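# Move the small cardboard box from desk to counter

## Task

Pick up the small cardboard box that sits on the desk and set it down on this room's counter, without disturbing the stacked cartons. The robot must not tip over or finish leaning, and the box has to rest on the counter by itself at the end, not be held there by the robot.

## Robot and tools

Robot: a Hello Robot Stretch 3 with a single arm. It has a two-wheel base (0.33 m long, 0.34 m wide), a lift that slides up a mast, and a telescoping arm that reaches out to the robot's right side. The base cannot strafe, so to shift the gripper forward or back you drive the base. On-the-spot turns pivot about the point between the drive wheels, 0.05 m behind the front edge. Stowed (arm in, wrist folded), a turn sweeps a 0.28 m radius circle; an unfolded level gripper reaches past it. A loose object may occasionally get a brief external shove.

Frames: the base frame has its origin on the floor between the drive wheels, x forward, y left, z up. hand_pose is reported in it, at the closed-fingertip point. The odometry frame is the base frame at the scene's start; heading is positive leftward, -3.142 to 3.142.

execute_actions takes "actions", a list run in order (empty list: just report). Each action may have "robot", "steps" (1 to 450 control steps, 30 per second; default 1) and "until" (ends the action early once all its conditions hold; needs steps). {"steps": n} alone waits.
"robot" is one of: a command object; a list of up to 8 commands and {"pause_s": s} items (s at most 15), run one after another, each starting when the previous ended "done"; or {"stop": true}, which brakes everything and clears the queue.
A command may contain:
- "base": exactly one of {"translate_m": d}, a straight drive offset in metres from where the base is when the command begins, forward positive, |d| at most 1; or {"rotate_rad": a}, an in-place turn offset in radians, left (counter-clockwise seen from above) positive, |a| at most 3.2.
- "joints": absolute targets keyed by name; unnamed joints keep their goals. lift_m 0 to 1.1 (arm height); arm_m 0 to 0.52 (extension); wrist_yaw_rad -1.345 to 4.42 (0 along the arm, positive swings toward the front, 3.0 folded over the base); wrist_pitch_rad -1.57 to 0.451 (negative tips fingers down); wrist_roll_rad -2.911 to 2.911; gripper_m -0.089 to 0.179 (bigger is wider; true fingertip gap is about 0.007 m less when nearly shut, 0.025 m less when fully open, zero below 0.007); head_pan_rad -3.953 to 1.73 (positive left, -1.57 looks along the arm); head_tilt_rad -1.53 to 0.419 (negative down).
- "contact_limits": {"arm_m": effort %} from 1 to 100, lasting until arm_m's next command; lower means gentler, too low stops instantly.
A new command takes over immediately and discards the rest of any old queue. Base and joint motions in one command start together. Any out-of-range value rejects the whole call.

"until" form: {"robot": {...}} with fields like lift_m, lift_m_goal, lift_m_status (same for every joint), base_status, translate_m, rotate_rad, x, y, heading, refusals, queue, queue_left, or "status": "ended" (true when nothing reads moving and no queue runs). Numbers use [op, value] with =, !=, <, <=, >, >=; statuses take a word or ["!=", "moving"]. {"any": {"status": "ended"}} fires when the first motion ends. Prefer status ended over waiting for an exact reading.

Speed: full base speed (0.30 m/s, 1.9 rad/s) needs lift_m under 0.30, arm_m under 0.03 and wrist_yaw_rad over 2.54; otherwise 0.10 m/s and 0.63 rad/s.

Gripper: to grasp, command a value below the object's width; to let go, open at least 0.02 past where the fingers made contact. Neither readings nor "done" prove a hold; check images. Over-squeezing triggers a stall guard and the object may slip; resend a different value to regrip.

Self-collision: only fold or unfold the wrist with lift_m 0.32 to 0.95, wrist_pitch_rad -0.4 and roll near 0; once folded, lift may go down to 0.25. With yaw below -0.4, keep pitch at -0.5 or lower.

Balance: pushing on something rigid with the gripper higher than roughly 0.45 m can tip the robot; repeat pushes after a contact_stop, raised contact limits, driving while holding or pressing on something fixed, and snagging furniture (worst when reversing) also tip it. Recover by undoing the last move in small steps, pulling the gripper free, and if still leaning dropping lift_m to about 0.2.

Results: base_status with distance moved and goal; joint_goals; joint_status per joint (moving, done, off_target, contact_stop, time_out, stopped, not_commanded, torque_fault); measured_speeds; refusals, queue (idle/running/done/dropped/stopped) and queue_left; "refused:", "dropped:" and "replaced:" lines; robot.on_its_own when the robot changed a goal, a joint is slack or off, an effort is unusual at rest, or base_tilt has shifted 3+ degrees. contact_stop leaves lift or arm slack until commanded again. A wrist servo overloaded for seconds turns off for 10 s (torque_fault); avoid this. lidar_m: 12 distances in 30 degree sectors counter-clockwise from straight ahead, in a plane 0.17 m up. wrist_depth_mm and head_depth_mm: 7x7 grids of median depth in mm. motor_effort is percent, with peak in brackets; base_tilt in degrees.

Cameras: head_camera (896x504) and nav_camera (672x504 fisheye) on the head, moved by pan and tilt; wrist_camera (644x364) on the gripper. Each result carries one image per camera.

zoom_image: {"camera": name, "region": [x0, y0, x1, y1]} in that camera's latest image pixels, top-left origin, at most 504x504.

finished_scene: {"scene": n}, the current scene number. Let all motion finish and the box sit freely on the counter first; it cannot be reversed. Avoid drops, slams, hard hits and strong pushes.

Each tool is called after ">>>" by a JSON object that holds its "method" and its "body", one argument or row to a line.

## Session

>>> {"method": "execute_actions", "body": {
  "actions": [
    {"robot":{"joints":{"head_tilt_rad":-0.5}},"steps":200,"until":{"robot":{"status":"ended"}}}
  ]
}}

Scene clock: 0.87 s.
robot.base_odometry: x=+0.000 y=+0.000 heading=+0.000 (m, m, rad; robot's odometry frame)
robot.turned_by_wheels: +0.000 (rad since the last result)
robot.turned_by_imu: +0.000 (rad since the last result)
robot.base_tilt: forward=+1.5 right=+1.0 (deg)
robot.lidar_m: 1.30 0.76 0.66 0.66 0.92 0.80 0.80 0.93 1.43 1.23 1.30 2.25
robot.head_depth_mm: 2482 2671 2929 2571 1984 1600 1347 / 2564 2778 2987 2582 1975 1591 1343 / 2620 2789 3103 2574 1961 1597 1338 / 1948 2152 2420 2425 1946 1573 1336 / 1511 1628 1765 1927 1872 1582 1327 / 1228 1306 1395 1495 1611 1559 1323 / 1041 1096 1153 1223 1302 1392 1324
robot.base_status: not_commanded
robot.joint_positions: lift_m=+0.504 arm_m=+0.002 wrist_yaw_rad=+2.862 wrist_pitch_rad=-0.550 wrist_roll_rad=-0.007 gripper_m=+0.037 head_pan_rad=+0.010 head_tilt_rad=-0.493
robot.joint_goals: lift_m=+0.504 arm_m=+0.002 wrist_yaw_rad=+2.862 wrist_pitch_rad=-0.550 wrist_roll_rad=-0.007 gripper_m=+0.037 head_pan_rad=+0.010 head_tilt_rad=-0.500
robot.joint_status: lift_m=not_commanded arm_m=not_commanded wrist_yaw_rad=not_commanded wrist_pitch_rad=not_commanded wrist_roll_rad=not_commanded gripper_m=not_commanded head_pan_rad=not_commanded head_tilt_rad=done
robot.measured_speeds: translate_m=+0.000 rotate_rad=+0.000 lift_m=+0.000 arm_m=+0.000 wrist_yaw_rad=+0.000 wrist_pitch_rad=+0.000 wrist_roll_rad=+0.000 head_pan_rad=+0.000 head_tilt_rad=+0.000
robot: refusals=0 queue=done queue_left=0
robot.motor_effort: left_wheel=+0(0) right_wheel=+1(1) lift_m=+26(26) arm_m=+0(0) wrist_yaw_rad=+1(1) wrist_pitch_rad=+6(6) wrist_roll_rad=+0(0) gripper_m=+1(1) head_pan_rad=+0(0) head_tilt_rad=-3(35) (%)
robot.hand_pose: x=+0.0356 y=+0.0511 z=+0.4887 quat_wxyz=(+0.285, +0.698, +0.097, +0.650) (m; robot's base frame)
robot.wrist_depth_mm: - - 658 675 687 702 721 / - - 738 741 755 788 804 / - - 849 838 847 888 910 / - 941 893 897 918 918 920 / 802 - 820 787 811 794 803 / 702 - - 682 702 689 692 / 616 626 626 631 619 613 618
pictures: head_camera (sideways: a quarter turn clockwise sets it upright), nav_camera (sideways: a quarter turn counterclockwise sets it upright), wrist_camera
camera_calibration (this result's frames):
head_camera: T_world_to_cam=[[-0.50602, -0.0441396, -0.861392, 1.14203], [-0.0363849, 0.998893, -0.0298114, 0.048718], [0.861754, 0.0162565, -0.507065, 0.615523], [0, 0, 0, 1]] pos_world=[0.0492319, -0.00826163, 1.2973]
nav_camera: T_world_to_cam=[[0.485741, -0.00530232, 0.874087, -1.09846], [0.0308052, -0.999257, -0.0231805, 0.0792237], [0.87356, 0.0381862, -0.485217, 0.582185], [0, 0, 0, 1]] pos_world=[0.0225533, 0.051109, 1.24447]
wrist_camera: T_world_to_cam=[[0.949886, -0.312592, -0.00166226, -0.0185662], [-0.215418, -0.650727, -0.728114, 0.42438], [0.226521, 0.691983, -0.685454, 0.459921], [0, 0, 0, 1]] pos_world=[0.00487302, -0.0479058, 0.624221]
Images, in order (width x height): head_camera 896x504, nav_camera 672x504, wrist_camera 644x364.

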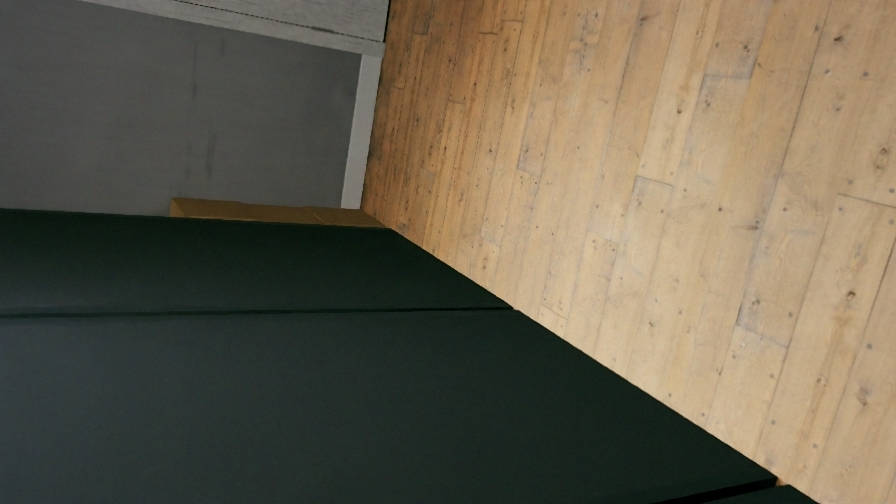

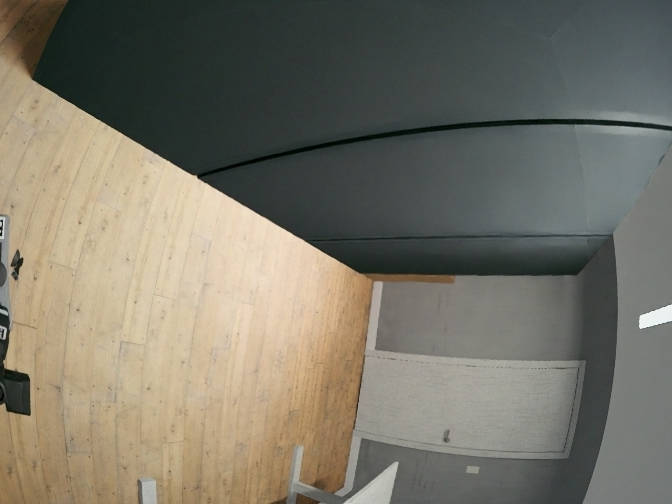

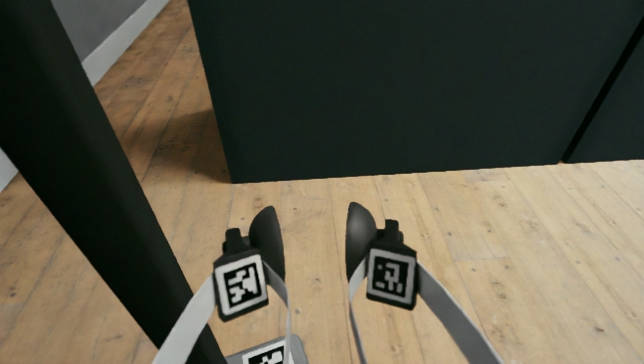

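>>> {"method": "execute_actions", "body": {
  "actions": [
    {"robot":{"joints":{"head_pan_rad":-1.0,"head_tilt_rad":-0.4}},"steps":200,"until":{"robot":{"status":"ended"}}}
  ]
}}

Scene clock: 5.67 s.
robot.base_odometry: x=+0.000 y=+0.000 heading=+0.000 (m, m, rad; robot's odometry frame)
robot.turned_by_wheels: +0.000 (rad since the last result)
robot.turned_by_imu: -0.001 (rad since the last result)
robot.base_tilt: forward=+1.4 right=+1.1 (deg)
robot.lidar_m: 1.29 0.76 0.66 0.66 0.92 0.80 0.80 0.93 1.43 1.22 1.30 2.26
robot.head_depth_mm: 1567 1645 1735 1435 1926 1736 1423 / 1701 1789 1851 1348 1533 1628 1421 / 1842 1973 2003 1274 2100 1722 1414 / 2046 2210 2139 1403 2167 1712 1410 / 2307 2466 2098 2571 2160 1718 1406 / 2613 2807 2080 2667 2141 1698 1408 / 2765 2956 3012 2984 2151 1685 1398
robot.base_status: not_commanded
robot.joint_positions: lift_m=+0.504 arm_m=+0.002 wrist_yaw_rad=+2.862 wrist_pitch_rad=-0.550 wrist_roll_rad=-0.007 gripper_m=+0.037 head_pan_rad=-0.993 head_tilt_rad=-0.409
robot.joint_goals: lift_m=+0.504 arm_m=+0.002 wrist_yaw_rad=+2.862 wrist_pitch_rad=-0.550 wrist_roll_rad=-0.007 gripper_m=+0.037 head_pan_rad=-1.000 head_tilt_rad=-0.400
robot.joint_status: lift_m=not_commanded arm_m=not_commanded wrist_yaw_rad=not_commanded wrist_pitch_rad=not_commanded wrist_roll_rad=not_commanded gripper_m=not_commanded head_pan_rad=done head_tilt_rad=done
robot.measured_speeds: translate_m=+0.000 rotate_rad=+0.000 lift_m=+0.000 arm_m=+0.000 wrist_yaw_rad=+0.000 wrist_pitch_rad=+0.000 wrist_roll_rad=+0.000 head_pan_rad=+0.000 head_tilt_rad=+0.000
robot: refusals=0 queue=done queue_left=0
robot.motor_effort: left_wheel=+0(1) right_wheel=+1(1) lift_m=+26(26) arm_m=+0(0) wrist_yaw_rad=+0(1) wrist_pitch_rad=+6(6) wrist_roll_rad=+0(0) gripper_m=+0(0) head_pan_rad=-3(32) head_tilt_rad=+5(22) (%)
robot.hand_pose: x=+0.0356 y=+0.0511 z=+0.4887 quat_wxyz=(+0.285, +0.698, +0.097, +0.650) (m; robot's base frame)
robot.wrist_depth_mm: - - 656 667 684 704 714 / - - 741 745 753 779 796 / - - 842 840 850 883 896 / - 913 913 890 930 916 912 / 804 - 823 808 822 795 793 / 693 - - 687 711 684 696 / 617 621 636 641 616 619 617
pictures: head_camera (sideways: a quarter turn clockwise sets it upright), nav_camera (sideways: a quarter turn counterclockwise sets it upright), wrist_camera
camera_calibration (this result's frames):
head_camera: T_world_to_cam=[[-0.268714, 0.340342, -0.901088, 1.19236], [0.823852, 0.565905, -0.0319383, 0.046243], [0.49906, -0.750945, -0.432458, 0.520657], [0, 0, 0, 1]] pos_world=[0.0224671, -0.0409943, 1.30106]
nav_camera: T_world_to_cam=[[0.215583, -0.349014, 0.911983, -1.14625], [-0.824704, -0.565162, -0.0213357, 0.0820431], [0.522865, -0.747516, -0.409672, 0.486023], [0, 0, 0, 1]] pos_world=[0.0606477, 0.00962158, 1.24622]
wrist_camera: T_world_to_cam=[[0.949886, -0.312592, -0.00166224, -0.0185662], [-0.215418, -0.650727, -0.728114, 0.42438], [0.226521, 0.691983, -0.685454, 0.459921], [0, 0, 0, 1]] pos_world=[0.00487302, -0.0479058, 0.624221]
Images, in order (width x height): head_camera 896x504, nav_camera 672x504, wrist_camera 644x364.

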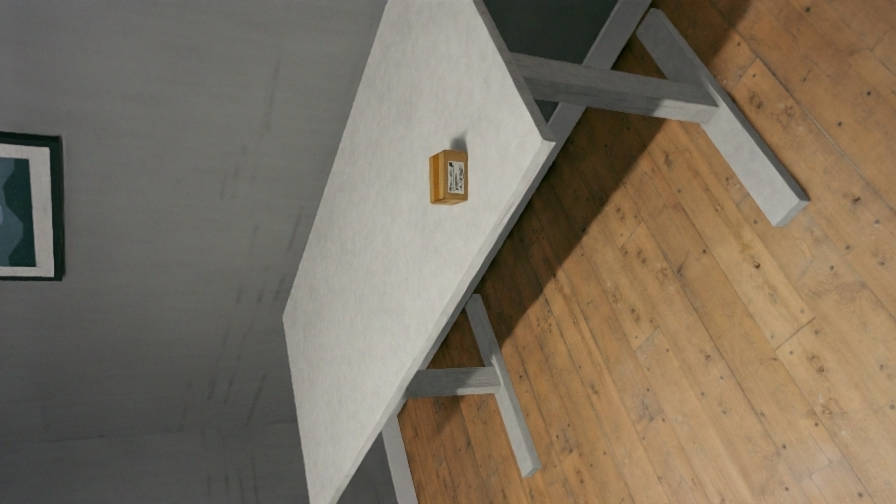

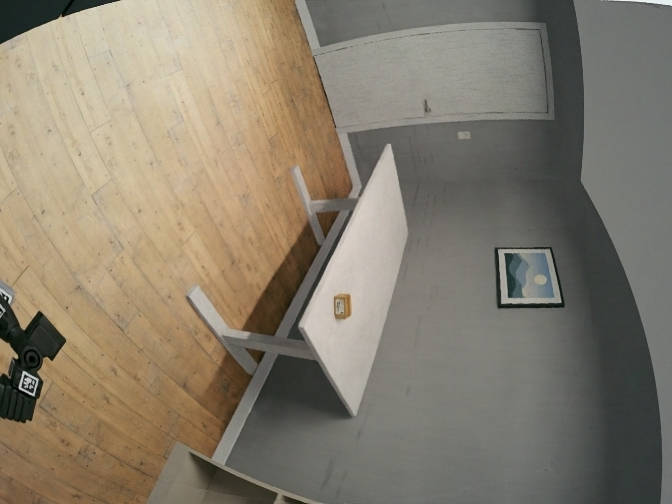

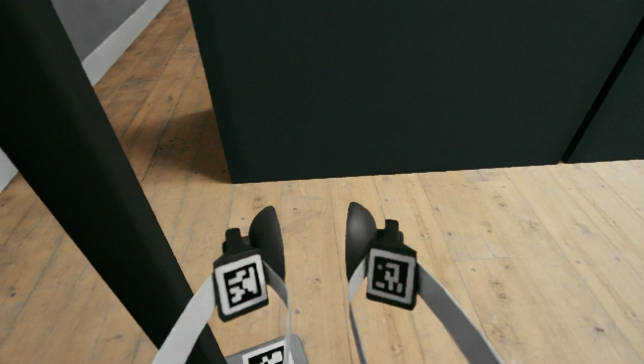

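>>> {"method": "execute_actions", "body": {
  "actions": [
    {"robot":[{"base":{"rotate_rad":-1.12},"joints":{"lift_m":0.75,"wrist_pitch_rad":-0.4,"head_pan_rad":-1.57,"head_tilt_rad":-0.65}},{"base":{"translate_m":0.4},"joints":{"wrist_yaw_rad":0.1,"gripper_m":0.175}},{"base":{"rotate_rad":1.6},"joints":{"wrist_pitch_rad":-0.2}},{"joints":{"arm_m":0.2,"lift_m":0.72}}],"steps":450,"until":{"robot":{"status":"ended"}}}
  ]
}}

Scene clock: 31.30 s.
robot.base_odometry: x=+0.174 y=-0.360 heading=+0.480 (m, m, rad; robot's odometry frame)
robot.turned_by_wheels: +0.480 (rad since the last result)
robot.turned_by_imu: +0.471 (rad since the last result)
robot.base_tilt: forward=+1.4 right=+1.2 (deg)
robot.lidar_m: 1.13 0.96 0.96 1.25 1.06 1.06 1.21 0.94 0.93 0.91 1.87 2.04
robot.head_depth_mm: 1199 1308 1181 1004 1650 1460 - / 1299 1401 1169 912 1255 - 1208 / 1403 1496 1164 906 - 1341 1236 / 1525 1590 1160 901 - 1380 1231 / 1675 1602 1151 959 1658 1412 1232 / 1859 1589 1148 1918 1664 1411 1225 / 2090 1593 1184 2021 1656 1399 1226
robot.base_status: done (rotate_rad +1.5999 of +1.6000)
robot.joint_positions: lift_m=+0.720 arm_m=+0.200 wrist_yaw_rad=+0.102 wrist_pitch_rad=-0.219 wrist_roll_rad=-0.007 gripper_m=+0.175 head_pan_rad=-1.563 head_tilt_rad=-0.642
robot.joint_goals: lift_m=+0.720 arm_m=+0.200 wrist_yaw_rad=+0.100 wrist_pitch_rad=-0.200 wrist_roll_rad=-0.007 gripper_m=+0.175 head_pan_rad=-1.570 head_tilt_rad=-0.650
robot.joint_status: lift_m=done arm_m=done wrist_yaw_rad=done wrist_pitch_rad=done wrist_roll_rad=not_commanded gripper_m=done head_pan_rad=done head_tilt_rad=done
robot.measured_speeds: translate_m=+0.000 rotate_rad=+0.000 lift_m=+0.000 arm_m=+0.000 wrist_yaw_rad=+0.000 wrist_pitch_rad=+0.000 wrist_roll_rad=+0.000 head_pan_rad=+0.000 head_tilt_rad=+0.000
robot: refusals=0 queue=done queue_left=0
robot.motor_effort: left_wheel=-3(8) right_wheel=+4(7) lift_m=+23(29) arm_m=+4(4) wrist_yaw_rad=-2(4) wrist_pitch_rad=+10(10) wrist_roll_rad=+0(0) gripper_m=+1(84) head_pan_rad=-3(28) head_tilt_rad=-4(30) (%)
robot.hand_pose: x=+0.0035 y=-0.5882 z=+0.7796 quat_wxyz=(+0.708, +0.114, -0.695, -0.041) (m; robot's base frame)
robot.wrist_depth_mm: - - - - 933 793 685 / - - - - 966 836 703 / - 638 618 597 581 568 560 / - 481 396 363 379 376 398 / - - 323 289 285 288 750 / - - - 238 225 219 777 / - - - - 190 199 877
pictures: head_camera (sideways: a quarter turn clockwise sets it upright), nav_camera (sideways: a quarter turn counterclockwise sets it upright), wrist_camera
camera_calibration (this result's frames):
head_camera: T_world_to_cam=[[-0.0439129, 0.628053, -0.77693, 1.02909], [0.998942, 0.038216, -0.0255683, 0.0368731], [0.0136329, -0.777231, -0.629067, 0.779419], [0, 0, 0, 1]] pos_world=[-0.00226944, -0.0419444, 1.29078]
nav_camera: T_world_to_cam=[[-0.00546624, -0.60977, 0.79256, -0.989164], [-0.999353, -0.0248525, -0.0260132, 0.0891908], [0.0355592, -0.792189, -0.609239, 0.748655], [0, 0, 0, 1]] pos_world=[0.0571045, -0.00786966, 1.2424]
wrist_camera: T_world_to_cam=[[-0.997693, -0.0664269, -0.0140091, -0.0262809], [-0.0146335, 0.411932, -0.911097, 0.980275], [0.0662922, -0.90879, -0.411953, -0.0452453], [0, 0, 0, 1]] pos_world=[-0.00887606, -0.44667, 0.874119]
Images, in order (width x height): head_camera 896x504, nav_camera 672x504, wrist_camera 644x364.

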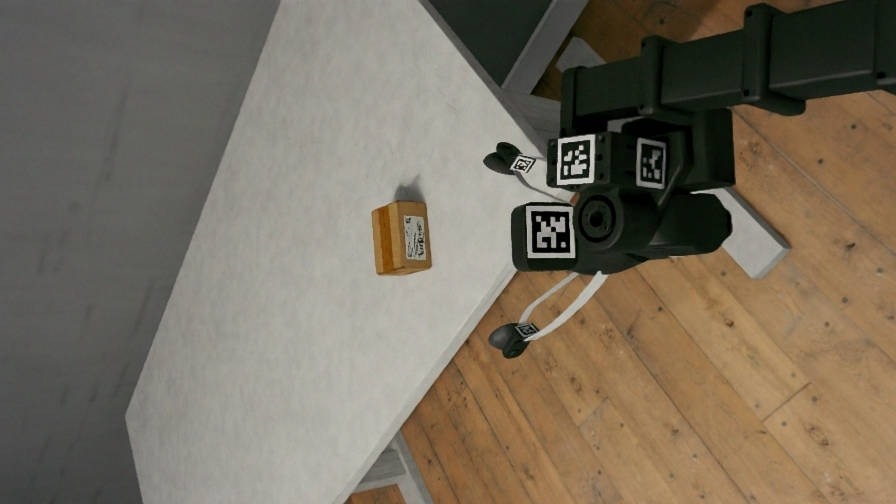

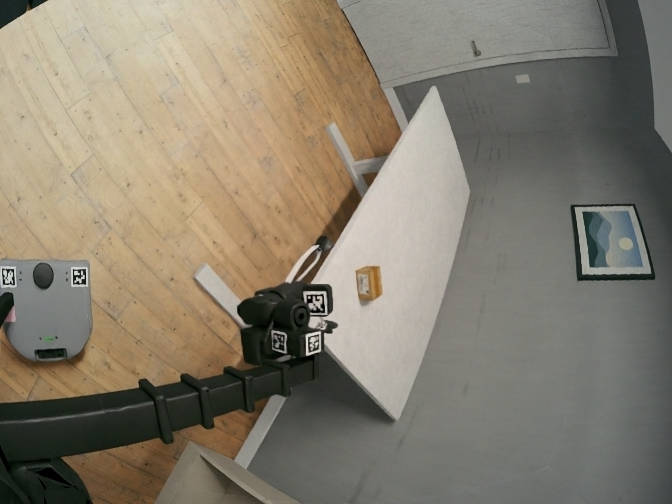

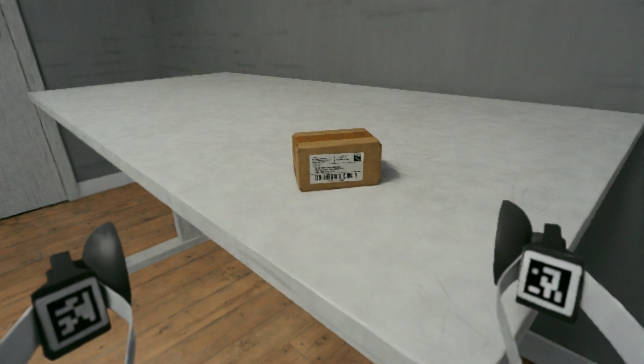

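>>> {"method": "execute_actions", "body": {
  "actions": [
    {"robot":{"base":{"translate_m":-0.02},"joints":{"arm_m":0.35,"lift_m":0.684,"wrist_yaw_rad":0.18}},"steps":450,"until":{"robot":{"status":"ended"}}}
  ]
}}

Scene clock: 40.83 s.
robot.base_odometry: x=+0.157 y=-0.369 heading=+0.480 (m, m, rad; robot's odometry frame)
robot.turned_by_wheels: +0.000 (rad since the last result)
robot.turned_by_imu: -0.001 (rad since the last result)
robot.base_tilt: forward=+1.4 right=+1.1 (deg)
robot.lidar_m: 1.15 0.97 0.97 1.23 1.05 1.05 1.19 0.93 0.96 0.90 1.88 2.07
robot.head_depth_mm: 1189 1281 1178 1478 1632 1452 1270 / 1274 1396 1175 954 - 1393 1233 / 1387 1481 1164 968 1556 1392 1229 / 1504 1568 1158 911 1610 1412 1229 / 1644 1610 1158 956 1669 1416 1228 / 1847 1592 1146 1859 1658 1408 1216 / 2053 1587 1143 2007 1658 1401 1221
robot.base_status: done (translate_m -0.0200 of -0.0200)
robot.joint_positions: lift_m=+0.684 arm_m=+0.350 wrist_yaw_rad=+0.178 wrist_pitch_rad=-0.219 wrist_roll_rad=-0.007 gripper_m=+0.175 head_pan_rad=-1.563 head_tilt_rad=-0.642
robot.joint_goals: lift_m=+0.684 arm_m=+0.350 wrist_yaw_rad=+0.180 wrist_pitch_rad=-0.200 wrist_roll_rad=-0.007 gripper_m=+0.175 head_pan_rad=-1.570 head_tilt_rad=-0.650
robot.joint_status: lift_m=done arm_m=done wrist_yaw_rad=done wrist_pitch_rad=done wrist_roll_rad=not_commanded gripper_m=done head_pan_rad=done head_tilt_rad=done
robot.measured_speeds: translate_m=+0.000 rotate_rad=+0.000 lift_m=+0.000 arm_m=+0.000 wrist_yaw_rad=+0.000 wrist_pitch_rad=+0.000 wrist_roll_rad=+0.000 head_pan_rad=+0.000 head_tilt_rad=+0.000
robot: refusals=0 queue=done queue_left=0
robot.motor_effort: left_wheel=-3(8) right_wheel=+3(6) lift_m=+23(23) arm_m=+4(5) wrist_yaw_rad=+3(5) wrist_pitch_rad=+10(10) wrist_roll_rad=+0(0) gripper_m=+1(1) head_pan_rad=-3(3) head_tilt_rad=-4(5) (%)
robot.hand_pose: x=+0.0219 y=-0.7356 z=+0.7436 quat_wxyz=(+0.710, +0.140, -0.690, -0.014) (m; robot's base frame)
robot.wrist_depth_mm: - - - - 869 704 598 / - - - 989 848 721 613 / 652 487 471 459 445 431 421 / - 306 302 204 213 285 281 / - 226 223 212 216 220 211 / - 178 176 174 172 168 175 / - 152 146 144 143 141 138
pictures: head_camera (sideways: a quarter turn clockwise sets it upright), nav_camera (sideways: a quarter turn counterclockwise sets it upright), wrist_camera
camera_calibration (this result's frames):
head_camera: T_world_to_cam=[[-0.043911, 0.628059, -0.776926, 1.02909], [0.998942, 0.0382131, -0.0255681, 0.0368728], [0.0136305, -0.777227, -0.629073, 0.779427], [0, 0, 0, 1]] pos_world=[-0.00226957, -0.0419443, 1.29078]
nav_camera: T_world_to_cam=[[-0.00546809, -0.609775, 0.792555, -0.989158], [-0.999353, -0.0248493, -0.0260133, 0.089191], [0.0355567, -0.792185, -0.609245, 0.748662], [0, 0, 0, 1]] pos_world=[0.0571045, -0.00786938, 1.2424]
wrist_camera: T_world_to_cam=[[-0.989784, -0.141882, -0.0140137, -0.0738946], [-0.0458034, 0.409522, -0.91115, 1.00744], [0.135015, -0.9012, -0.411837, -0.191266], [0, 0, 0, 1]] pos_world=[-0.00117154, -0.595424, 0.838126]
Images, in order (width x height): head_camera 896x504, nav_camera 672x504, wrist_camera 644x364.

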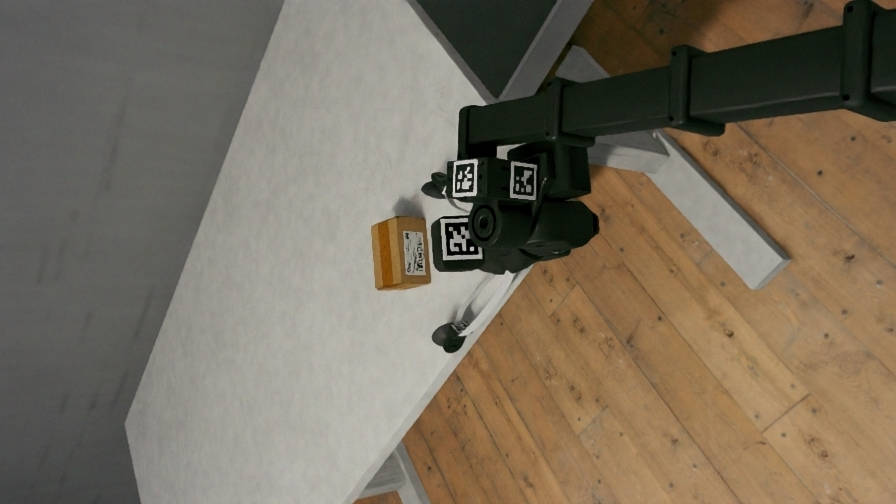

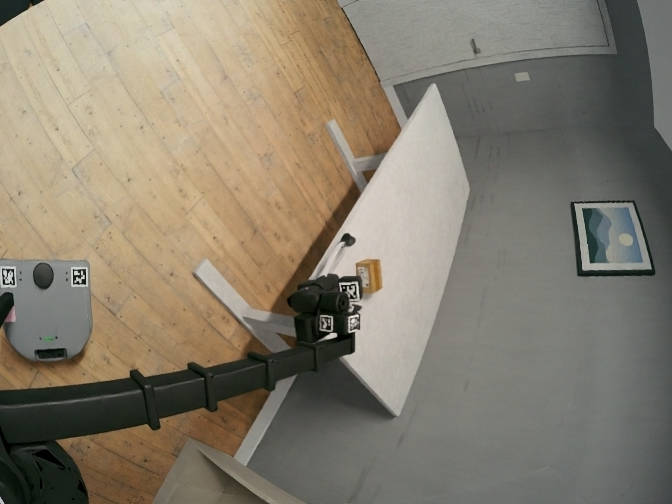

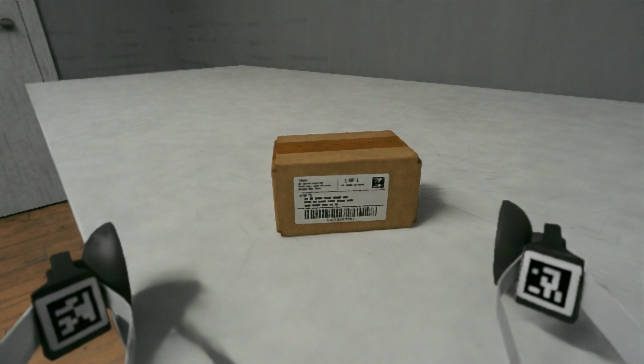

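>>> {"method": "execute_actions", "body": {
  "actions": [
    {"robot":[{"joints":{"arm_m":0.436}},{"joints":{"gripper_m":0.06}},{"joints":{"lift_m":0.72}},{"joints":{"arm_m":0.0,"head_pan_rad":-0.3,"head_tilt_rad":-0.75}},{"base":{"rotate_rad":1.75},"joints":{"wrist_pitch_rad":-0.4,"wrist_yaw_rad":2.65,"lift_m":0.4}},{"joints":{"lift_m":0.285}}],"steps":450,"until":{"robot":{"status":"ended"}}},
    {"steps":300,"until":{"robot":{"status":"ended"}}}
  ]
}}

Scene clock: 65.33 s.
robot.base_odometry: x=+0.157 y=-0.369 heading=+2.230 (m, m, rad; robot's odometry frame)
robot.turned_by_wheels: +1.750 (rad since the last result)
robot.turned_by_imu: +1.722 (rad since the last result)
robot.base_tilt: forward=+1.5 right=+1.0 (deg)
robot.lidar_m: 1.13 1.05 1.06 1.27 1.23 0.90 1.58 2.71 1.57 1.05 0.97 0.99
robot.head_depth_mm: 880 971 1084 1227 1415 1343 1189 / 2085 2362 1211 1350 1485 1349 1188 / 1780 2062 2202 1831 1550 1348 1183 / 1566 1777 2034 1821 1537 1336 1182 / 1398 1564 1771 1802 1532 1335 1180 / 1252 1393 1559 1721 1538 1329 1181 / 1141 1244 1388 1550 1533 1336 1172
robot.base_status: done (rotate_rad +1.7499 of +1.7500)
robot.joint_positions: lift_m=+0.285 arm_m=+0.002 wrist_yaw_rad=+2.647 wrist_pitch_rad=-0.424 wrist_roll_rad=-0.007 gripper_m=+0.064 head_pan_rad=-0.307 head_tilt_rad=-0.741
robot.joint_goals: lift_m=+0.285 arm_m=+0.000 wrist_yaw_rad=+2.650 wrist_pitch_rad=-0.400 wrist_roll_rad=-0.007 gripper_m=+0.063 head_pan_rad=-0.300 head_tilt_rad=-0.750
robot.joint_status: lift_m=done arm_m=done wrist_yaw_rad=done wrist_pitch_rad=done wrist_roll_rad=not_commanded gripper_m=done head_pan_rad=done head_tilt_rad=done
robot.measured_speeds: translate_m=+0.000 rotate_rad=+0.000 lift_m=+0.000 arm_m=+0.000 wrist_yaw_rad=+0.000 wrist_pitch_rad=+0.000 wrist_roll_rad=+0.000 head_pan_rad=+0.000 head_tilt_rad=+0.000
robot: refusals=0 queue=done queue_left=0
robot.motor_effort: left_wheel=-4(7) right_wheel=+4(7) lift_m=+24(32) arm_m=-3(3) wrist_yaw_rad=+4(6) wrist_pitch_rad=+12(13) wrist_roll_rad=+0(0) gripper_m=-18(93) head_pan_rad=+2(34) head_tilt_rad=-5(17) (%)
robot.hand_pose: x=+0.0850 y=+0.0498 z=+0.2965 quat_wxyz=(+0.314, +0.704, -0.024, +0.636) (m; robot's base frame)
robot.wrist_depth_mm: - - - - 951 880 810 / - - - - - 950 871 / 884 957 945 918 932 905 883 / 750 747 705 171 733 721 709 / 611 615 127 129 130 600 594 / 515 521 132 134 137 509 503 / - - 142 419 428 440 434
pictures: head_camera (sideways: a quarter turn clockwise sets it upright), nav_camera (sideways: a quarter turn counterclockwise sets it upright), wrist_camera
camera_calibration (this result's frames):
head_camera: T_world_to_cam=[[-0.680847, 0.174791, -0.711264, 0.947391], [0.270523, 0.962452, -0.0224335, 0.0372323], [0.680636, -0.207687, -0.702567, 0.870954], [0, 0, 0, 1]] pos_world=[0.0421528, -0.0205443, 1.28658]
nav_camera: T_world_to_cam=[[0.649734, -0.216581, 0.728655, -0.909866], [-0.288138, -0.957192, -0.0275807, 0.0868897], [0.703436, -0.192033, -0.684325, 0.842252], [0, 0, 0, 1]] pos_world=[0.0237372, 0.0478501, 1.24175]
wrist_camera: T_world_to_cam=[[0.861469, -0.507768, -0.00648741, -0.0475802], [-0.303094, -0.503889, -0.808845, 0.318362], [0.407436, 0.698761, -0.587987, 0.273333], [0, 0, 0, 1]] pos_world=[0.0261164, -0.0547353, 0.417913]
Images, in order (width x height): head_camera 896x504, nav_camera 672x504, wrist_camera 644x364.

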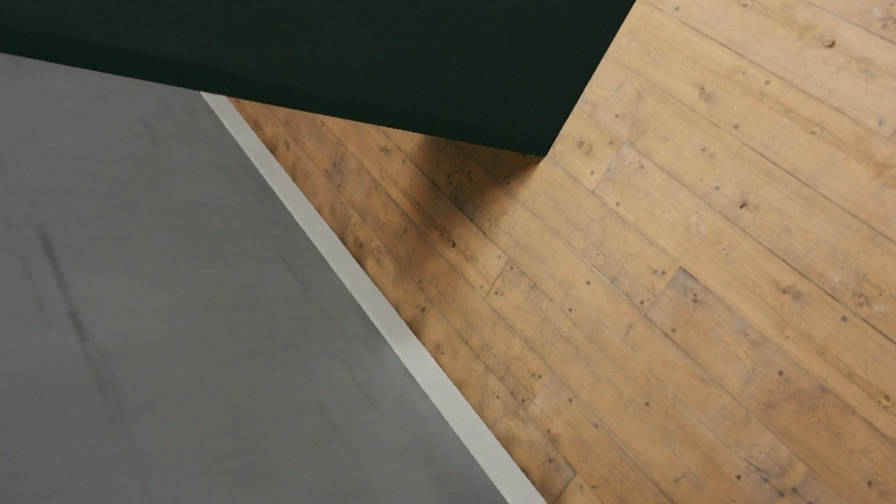

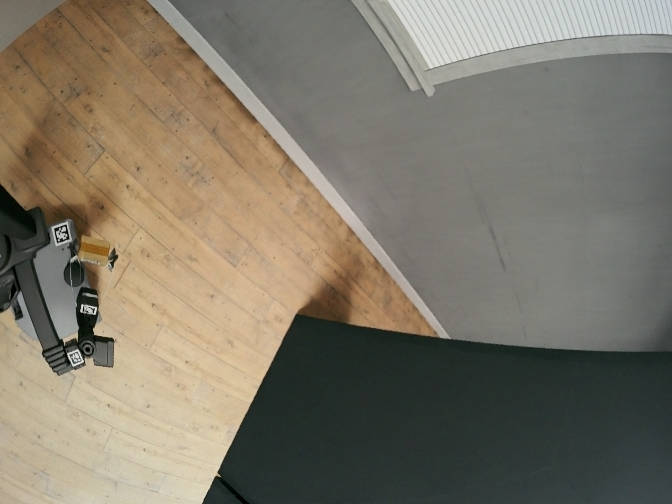

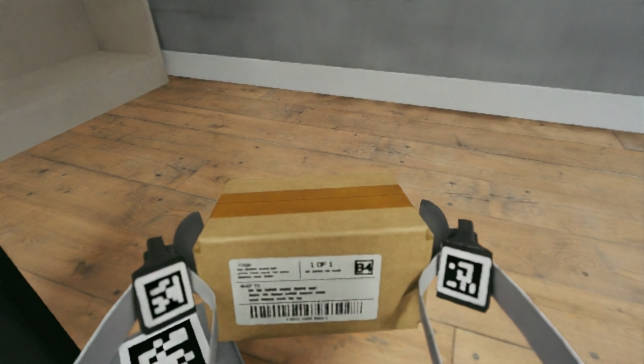

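>>> {"method": "execute_actions", "body": {
  "actions": [
    {"robot":[{"base":{"translate_m":0.955},"joints":{"head_pan_rad":0.0,"head_tilt_rad":-0.8}},{"base":{"rotate_rad":-0.945}}],"steps":450,"until":{"robot":{"status":"ended"}}}
  ]
}}

Scene clock: 79.13 s.
robot.base_odometry: x=-0.428 y=+0.386 heading=+1.285 (m, m, rad; robot's odometry frame)
robot.turned_by_wheels: -0.945 (rad since the last result)
robot.turned_by_imu: -0.928 (rad since the last result)
robot.base_tilt: forward=+1.4 right=+1.1 (deg)
robot.lidar_m: 1.10 0.40 0.29 0.28 0.29 0.40 1.07 1.59 2.55 1.60 0.58 0.53
robot.head_depth_mm: 2726 2605 2087 1086 1069 1065 1132 / 2749 2581 2090 1746 1444 1314 1167 / 2709 2602 2078 1745 1493 1310 1170 / 2763 2568 2093 1728 1489 1306 1163 / 2638 2371 2021 1720 1495 1305 1160 / 1382 1400 1422 1461 1408 1275 1156 / 928 930 943 955 969 986 1001
robot.base_status: done (rotate_rad -0.9449 of -0.9450)
robot.joint_positions: lift_m=+0.285 arm_m=+0.002 wrist_yaw_rad=+2.647 wrist_pitch_rad=-0.424 wrist_roll_rad=-0.007 gripper_m=+0.064 head_pan_rad=-0.007 head_tilt_rad=-0.791
robot.joint_goals: lift_m=+0.285 arm_m=+0.000 wrist_yaw_rad=+2.650 wrist_pitch_rad=-0.400 wrist_roll_rad=-0.007 gripper_m=+0.063 head_pan_rad=+0.000 head_tilt_rad=-0.800
robot.joint_status: lift_m=done arm_m=done wrist_yaw_rad=done wrist_pitch_rad=done wrist_roll_rad=not_commanded gripper_m=done head_pan_rad=done head_tilt_rad=done
robot.measured_speeds: translate_m=+0.000 rotate_rad=+0.000 lift_m=+0.000 arm_m=+0.000 wrist_yaw_rad=+0.000 wrist_pitch_rad=+0.000 wrist_roll_rad=+0.000 head_pan_rad=+0.000 head_tilt_rad=+0.000
robot: refusals=0 queue=done queue_left=0
robot.motor_effort: left_wheel=+2(12) right_wheel=-1(9) lift_m=+24(24) arm_m=-3(3) wrist_yaw_rad=+4(4) wrist_pitch_rad=+12(12) wrist_roll_rad=+0(0) gripper_m=-19(19) head_pan_rad=+3(20) head_tilt_rad=-5(10) (%)
robot.hand_pose: x=+0.0849 y=+0.0498 z=+0.2965 quat_wxyz=(+0.314, +0.704, -0.024, +0.636) (m; robot's base frame)
robot.wrist_depth_mm: 249 277 315 366 435 537 696 / 264 294 338 395 480 610 826 / 281 313 363 432 532 683 861 / 299 337 372 171 586 688 717 / 321 358 127 129 131 594 589 / 344 374 132 134 137 509 501 / - - 142 417 429 439 436
pictures: head_camera (sideways: a quarter turn clockwise sets it upright), nav_camera (sideways: a quarter turn counterclockwise sets it upright), wrist_camera
camera_calibration (this result's frames):
head_camera: T_world_to_cam=[[-0.73694, -0.0340412, -0.675101, 0.900607], [-0.0271565, 0.999416, -0.0207503, 0.0368554], [0.675412, 0.00304163, -0.737434, 0.916331], [0, 0, 0, 1]] pos_world=[0.0457927, -0.00896326, 1.2845]
nav_camera: T_world_to_cam=[[0.720466, -0.0150845, 0.693326, -0.864257], [0.00628354, -0.99958, -0.0282771, 0.0859985], [0.693461, 0.0247293, -0.720069, 0.888801], [0, 0, 0, 1]] pos_world=[0.00577803, 0.0509462, 1.24164]
wrist_camera: T_world_to_cam=[[0.861756, -0.507281, -0.00648743, -0.0475061], [-0.302834, -0.504103, -0.808809, 0.318317], [0.407023, 0.698961, -0.588035, 0.27338], [0, 0, 0, 1]] pos_world=[0.026064, -0.0547161, 0.417906]
Images, in order (width x height): head_camera 896x504, nav_camera 672x504, wrist_camera 644x364.

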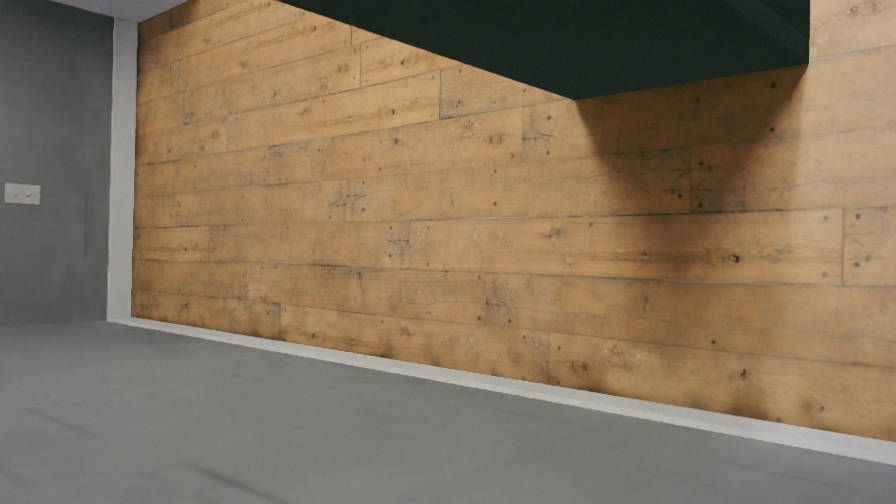

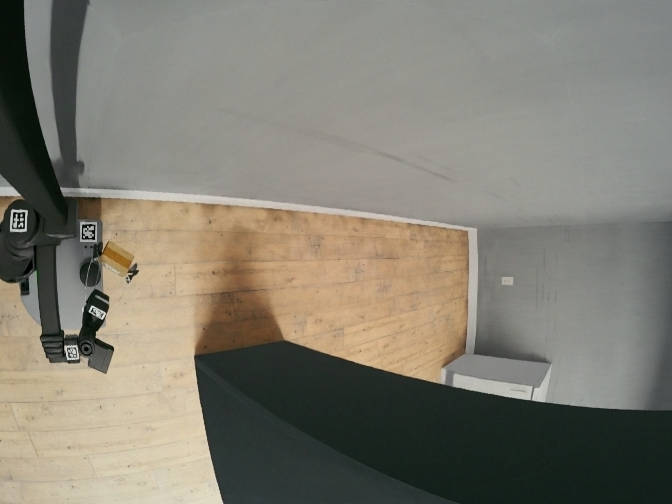

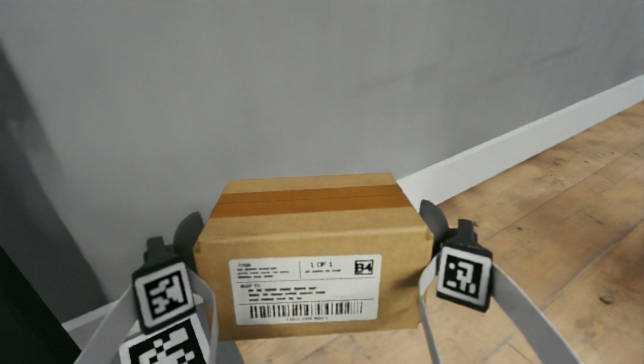

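>>> {"method": "execute_actions", "body": {
  "actions": [
    {"robot":[{"base":{"translate_m":0.6},"joints":{"head_pan_rad":-1.3,"head_tilt_rad":-0.5}},{"base":{"translate_m":0.62}},{"base":{"rotate_rad":-0.26}},{"base":{"translate_m":1.0}},{"base":{"translate_m":0.25},"joints":{"lift_m":0.65}},{"base":{"translate_m":0.25},"joints":{"lift_m":0.94,"wrist_yaw_rad":0.0}},{"base":{"rotate_rad":0.26},"joints":{"wrist_pitch_rad":-0.2}}],"steps":450,"until":{"robot":{"status":"ended"}}},
    {"steps":450,"until":{"robot":{"status":"ended"}}}
  ]
}}

Scene clock: 114.50 s.
robot.base_odometry: x=+0.694 y=+2.838 heading=+1.285 (m, m, rad; robot's odometry frame)
robot.turned_by_wheels: +0.000 (rad since the last result)
robot.turned_by_imu: +0.009 (rad since the last result)
robot.base_tilt: forward=+1.4 right=+1.0 (deg)
robot.lidar_m: 0.30 0.31 0.43 0.66 0.68 0.94 1.81 1.91 0.58 0.56 0.42 0.31
robot.head_depth_mm: 2618 1877 1078 754 424 - - / 1960 1844 1066 749 422 733 - / 1186 1368 1062 746 682 776 889 / 845 934 961 743 712 808 938 / 658 712 773 739 741 849 995 / 538 572 613 658 713 775 853 / 455 480 507 537 574 614 661
robot.base_status: done (rotate_rad +0.2599 of +0.2600)
robot.joint_positions: lift_m=+0.940 arm_m=+0.002 wrist_yaw_rad=+0.003 wrist_pitch_rad=-0.231 wrist_roll_rad=-0.007 gripper_m=+0.064 head_pan_rad=-1.293 head_tilt_rad=-0.507
robot.joint_goals: lift_m=+0.940 arm_m=+0.000 wrist_yaw_rad=+0.000 wrist_pitch_rad=-0.200 wrist_roll_rad=-0.007 gripper_m=+0.063 head_pan_rad=-1.300 head_tilt_rad=-0.500
robot.joint_status: lift_m=done arm_m=done wrist_yaw_rad=done wrist_pitch_rad=done wrist_roll_rad=not_commanded gripper_m=done head_pan_rad=done head_tilt_rad=done
robot.measured_speeds: translate_m=+0.000 rotate_rad=+0.000 lift_m=+0.000 arm_m=+0.000 wrist_yaw_rad=+0.000 wrist_pitch_rad=+0.000 wrist_roll_rad=+0.000 head_pan_rad=+0.000 head_tilt_rad=+0.000
robot: refusals=0 queue=done queue_left=0
robot.motor_effort: left_wheel=-3(9) right_wheel=+4(6) lift_m=+30(32) arm_m=-3(3) wrist_yaw_rad=-2(6) wrist_pitch_rad=+16(16) wrist_roll_rad=+0(0) gripper_m=-18(19) head_pan_rad=-3(31) head_tilt_rad=+4(30) (%)
robot.hand_pose: x=-0.0209 y=-0.3910 z=+0.9964 quat_wxyz=(+0.705, +0.083, -0.700, -0.081) (m; robot's base frame)
robot.wrist_depth_mm: 441 679 - - - - - / 435 659 - - - - - / 434 608 699 692 668 - - / 417 466 433 171 441 435 - / 360 364 127 129 131 379 - / 372 376 132 134 137 423 - / 399 417 417 428 439 450 -
pictures: head_camera (sideways: a quarter turn clockwise sets it upright), nav_camera (sideways: a quarter turn counterclockwise sets it upright), wrist_camera
camera_calibration (this result's frames):
head_camera: T_world_to_cam=[[-0.179608, 0.487339, -0.854542, 1.1311], [0.953553, 0.299781, -0.029455, 0.0422149], [0.241821, -0.820141, -0.518547, 0.634243], [0, 0, 0, 1]] pos_world=[0.00952784, -0.0437177, 1.2967]
nav_camera: T_world_to_cam=[[0.12661, -0.481031, 0.867513, -1.0877], [-0.955574, -0.293816, -0.0234574, 0.0856008], [0.266173, -0.826003, -0.496861, 0.601041], [0, 0, 0, 1]] pos_world=[0.0595299, -0.00160305, 1.24423]
wrist_camera: T_world_to_cam=[[-0.999357, 0.033183, -0.0135959, 0.00408411], [0.0263364, 0.42183, -0.906293, 1.09622], [-0.0243384, -0.906068, -0.422432, 0.234533], [0, 0, 0, 1]] pos_world=[-0.0190808, -0.250049, 1.09262]
Images, in order (width x height): head_camera 896x504, nav_camera 672x504, wrist_camera 644x364.

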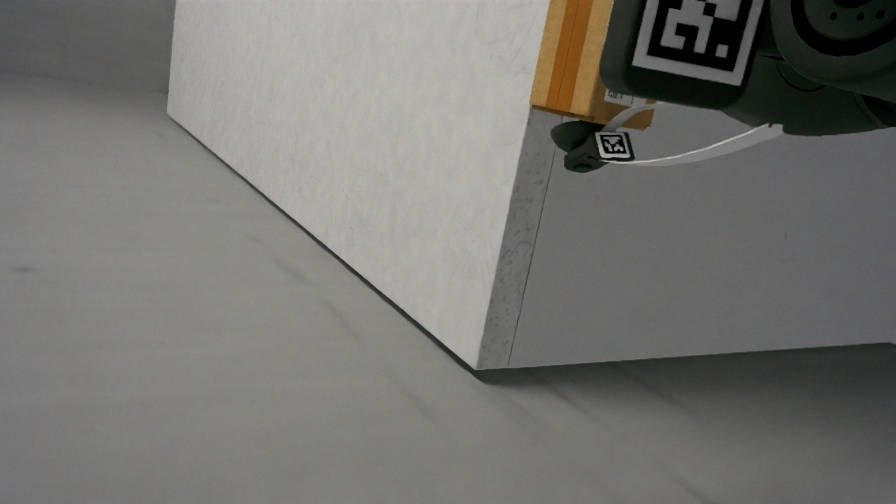

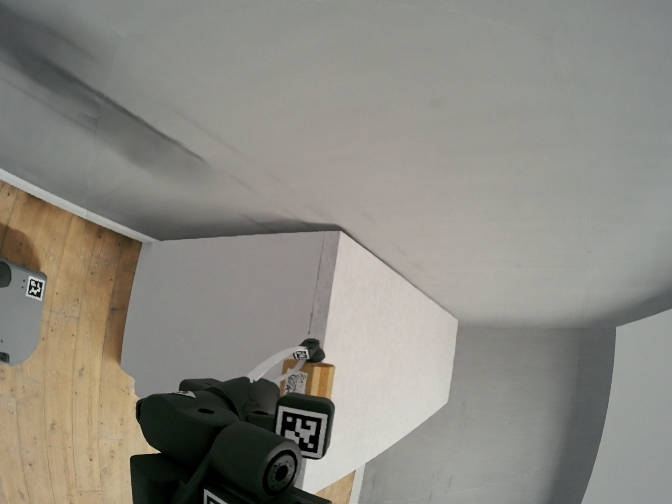

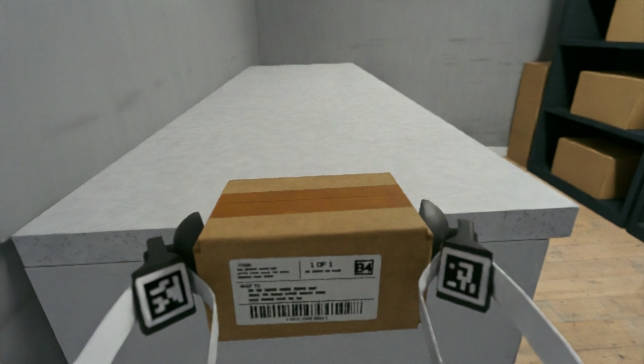

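>>> {"method": "execute_actions", "body": {
  "actions": [
    {"robot":[{"joints":{"arm_m":0.34,"lift_m":0.91}},{"joints":{"lift_m":0.888}}],"steps":450,"until":{"robot":{"status":"ended"}}}
  ]
}}

Scene clock: 122.70 s.
robot.base_odometry: x=+0.694 y=+2.838 heading=+1.285 (m, m, rad; robot's odometry frame)
robot.turned_by_wheels: +0.000 (rad since the last result)
robot.turned_by_imu: -0.002 (rad since the last result)
robot.base_tilt: forward=+1.4 right=+1.1 (deg)
robot.lidar_m: 0.30 0.31 0.43 0.66 0.68 0.94 1.82 1.90 0.58 0.56 0.43 0.31
robot.head_depth_mm: 2619 1876 1080 - 640 708 806 / 1979 1845 1071 717 655 737 846 / 1182 1377 1061 746 683 774 887 / 847 931 963 740 711 809 938 / 657 710 772 735 742 847 996 / 538 573 614 658 709 772 850 / 455 480 507 537 573 615 662
robot.base_status: done (rotate_rad +0.2599 of +0.2600)
robot.joint_positions: lift_m=+0.888 arm_m=+0.340 wrist_yaw_rad=+0.002 wrist_pitch_rad=-0.230 wrist_roll_rad=-0.007 gripper_m=+0.064 head_pan_rad=-1.293 head_tilt_rad=-0.507
robot.joint_goals: lift_m=+0.888 arm_m=+0.340 wrist_yaw_rad=+0.000 wrist_pitch_rad=-0.200 wrist_roll_rad=-0.007 gripper_m=+0.063 head_pan_rad=-1.300 head_tilt_rad=-0.500
robot.joint_status: lift_m=done arm_m=done wrist_yaw_rad=done wrist_pitch_rad=done wrist_roll_rad=not_commanded gripper_m=done head_pan_rad=done head_tilt_rad=done
robot.measured_speeds: translate_m=+0.000 rotate_rad=+0.000 lift_m=+0.000 arm_m=+0.000 wrist_yaw_rad=+0.000 wrist_pitch_rad=+0.000 wrist_roll_rad=+0.000 head_pan_rad=+0.000 head_tilt_rad=+0.000
robot: refusals=0 queue=done queue_left=0
robot.motor_effort: left_wheel=-3(3) right_wheel=+4(4) lift_m=+24(29) arm_m=+4(4) wrist_yaw_rad=-2(2) wrist_pitch_rad=+15(16) wrist_roll_rad=+0(0) gripper_m=-19(19) head_pan_rad=-3(3) head_tilt_rad=+4(4) (%)
robot.hand_pose: x=-0.0210 y=-0.7286 z=+0.9450 quat_wxyz=(+0.705, +0.082, -0.700, -0.080) (m; robot's base frame)
robot.wrist_depth_mm: 437 673 - - - - - / 430 646 - - - - - / 422 517 501 488 473 469 - / 340 333 307 171 317 309 305 / 248 252 127 129 130 233 230 / 197 199 132 134 137 190 185 / 162 156 150 149 152 156 154
pictures: head_camera (sideways: a quarter turn clockwise sets it upright), nav_camera (sideways: a quarter turn counterclockwise sets it upright), wrist_camera
camera_calibration (this result's frames):
head_camera: T_world_to_cam=[[-0.179568, 0.487354, -0.854542, 1.1311], [0.953578, 0.299703, -0.029455, 0.0422148], [0.241754, -0.820161, -0.518547, 0.634244], [0, 0, 0, 1]] pos_world=[0.00952425, -0.043718, 1.2967]
nav_camera: T_world_to_cam=[[0.12657, -0.481042, 0.867513, -1.0877], [-0.955598, -0.293737, -0.0234574, 0.0856009], [0.266105, -0.826025, -0.496861, 0.601042], [0, 0, 0, 1]] pos_world=[0.0595298, -0.00160744, 1.24423]
wrist_camera: T_world_to_cam=[[-0.999337, 0.0337496, -0.0136468, 0.0149082], [0.0265862, 0.420517, -0.906895, 1.19169], [-0.0248686, -0.906657, -0.421135, -0.0947768], [0, 0, 0, 1]] pos_world=[-0.0191412, -0.58756, 1.04103]
Images, in order (width x height): head_camera 896x504, nav_camera 672x504, wrist_camera 644x364.

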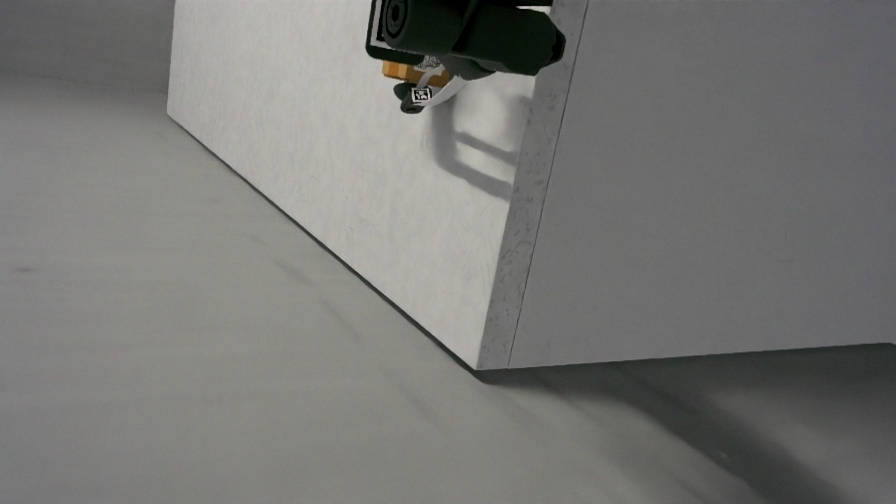

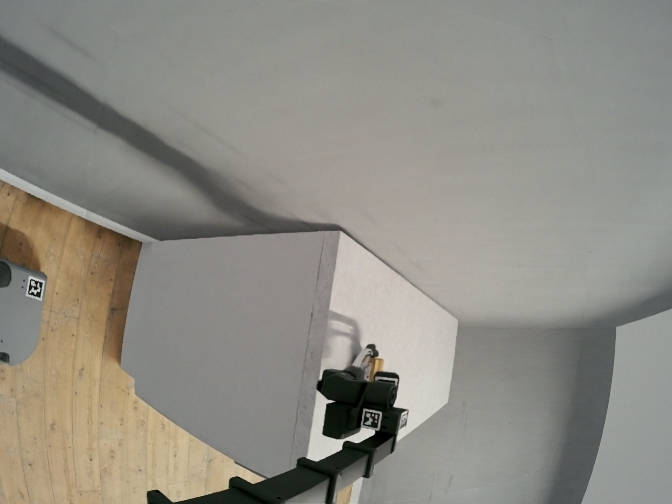

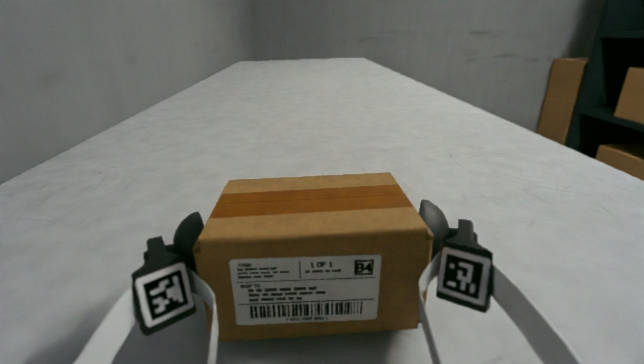

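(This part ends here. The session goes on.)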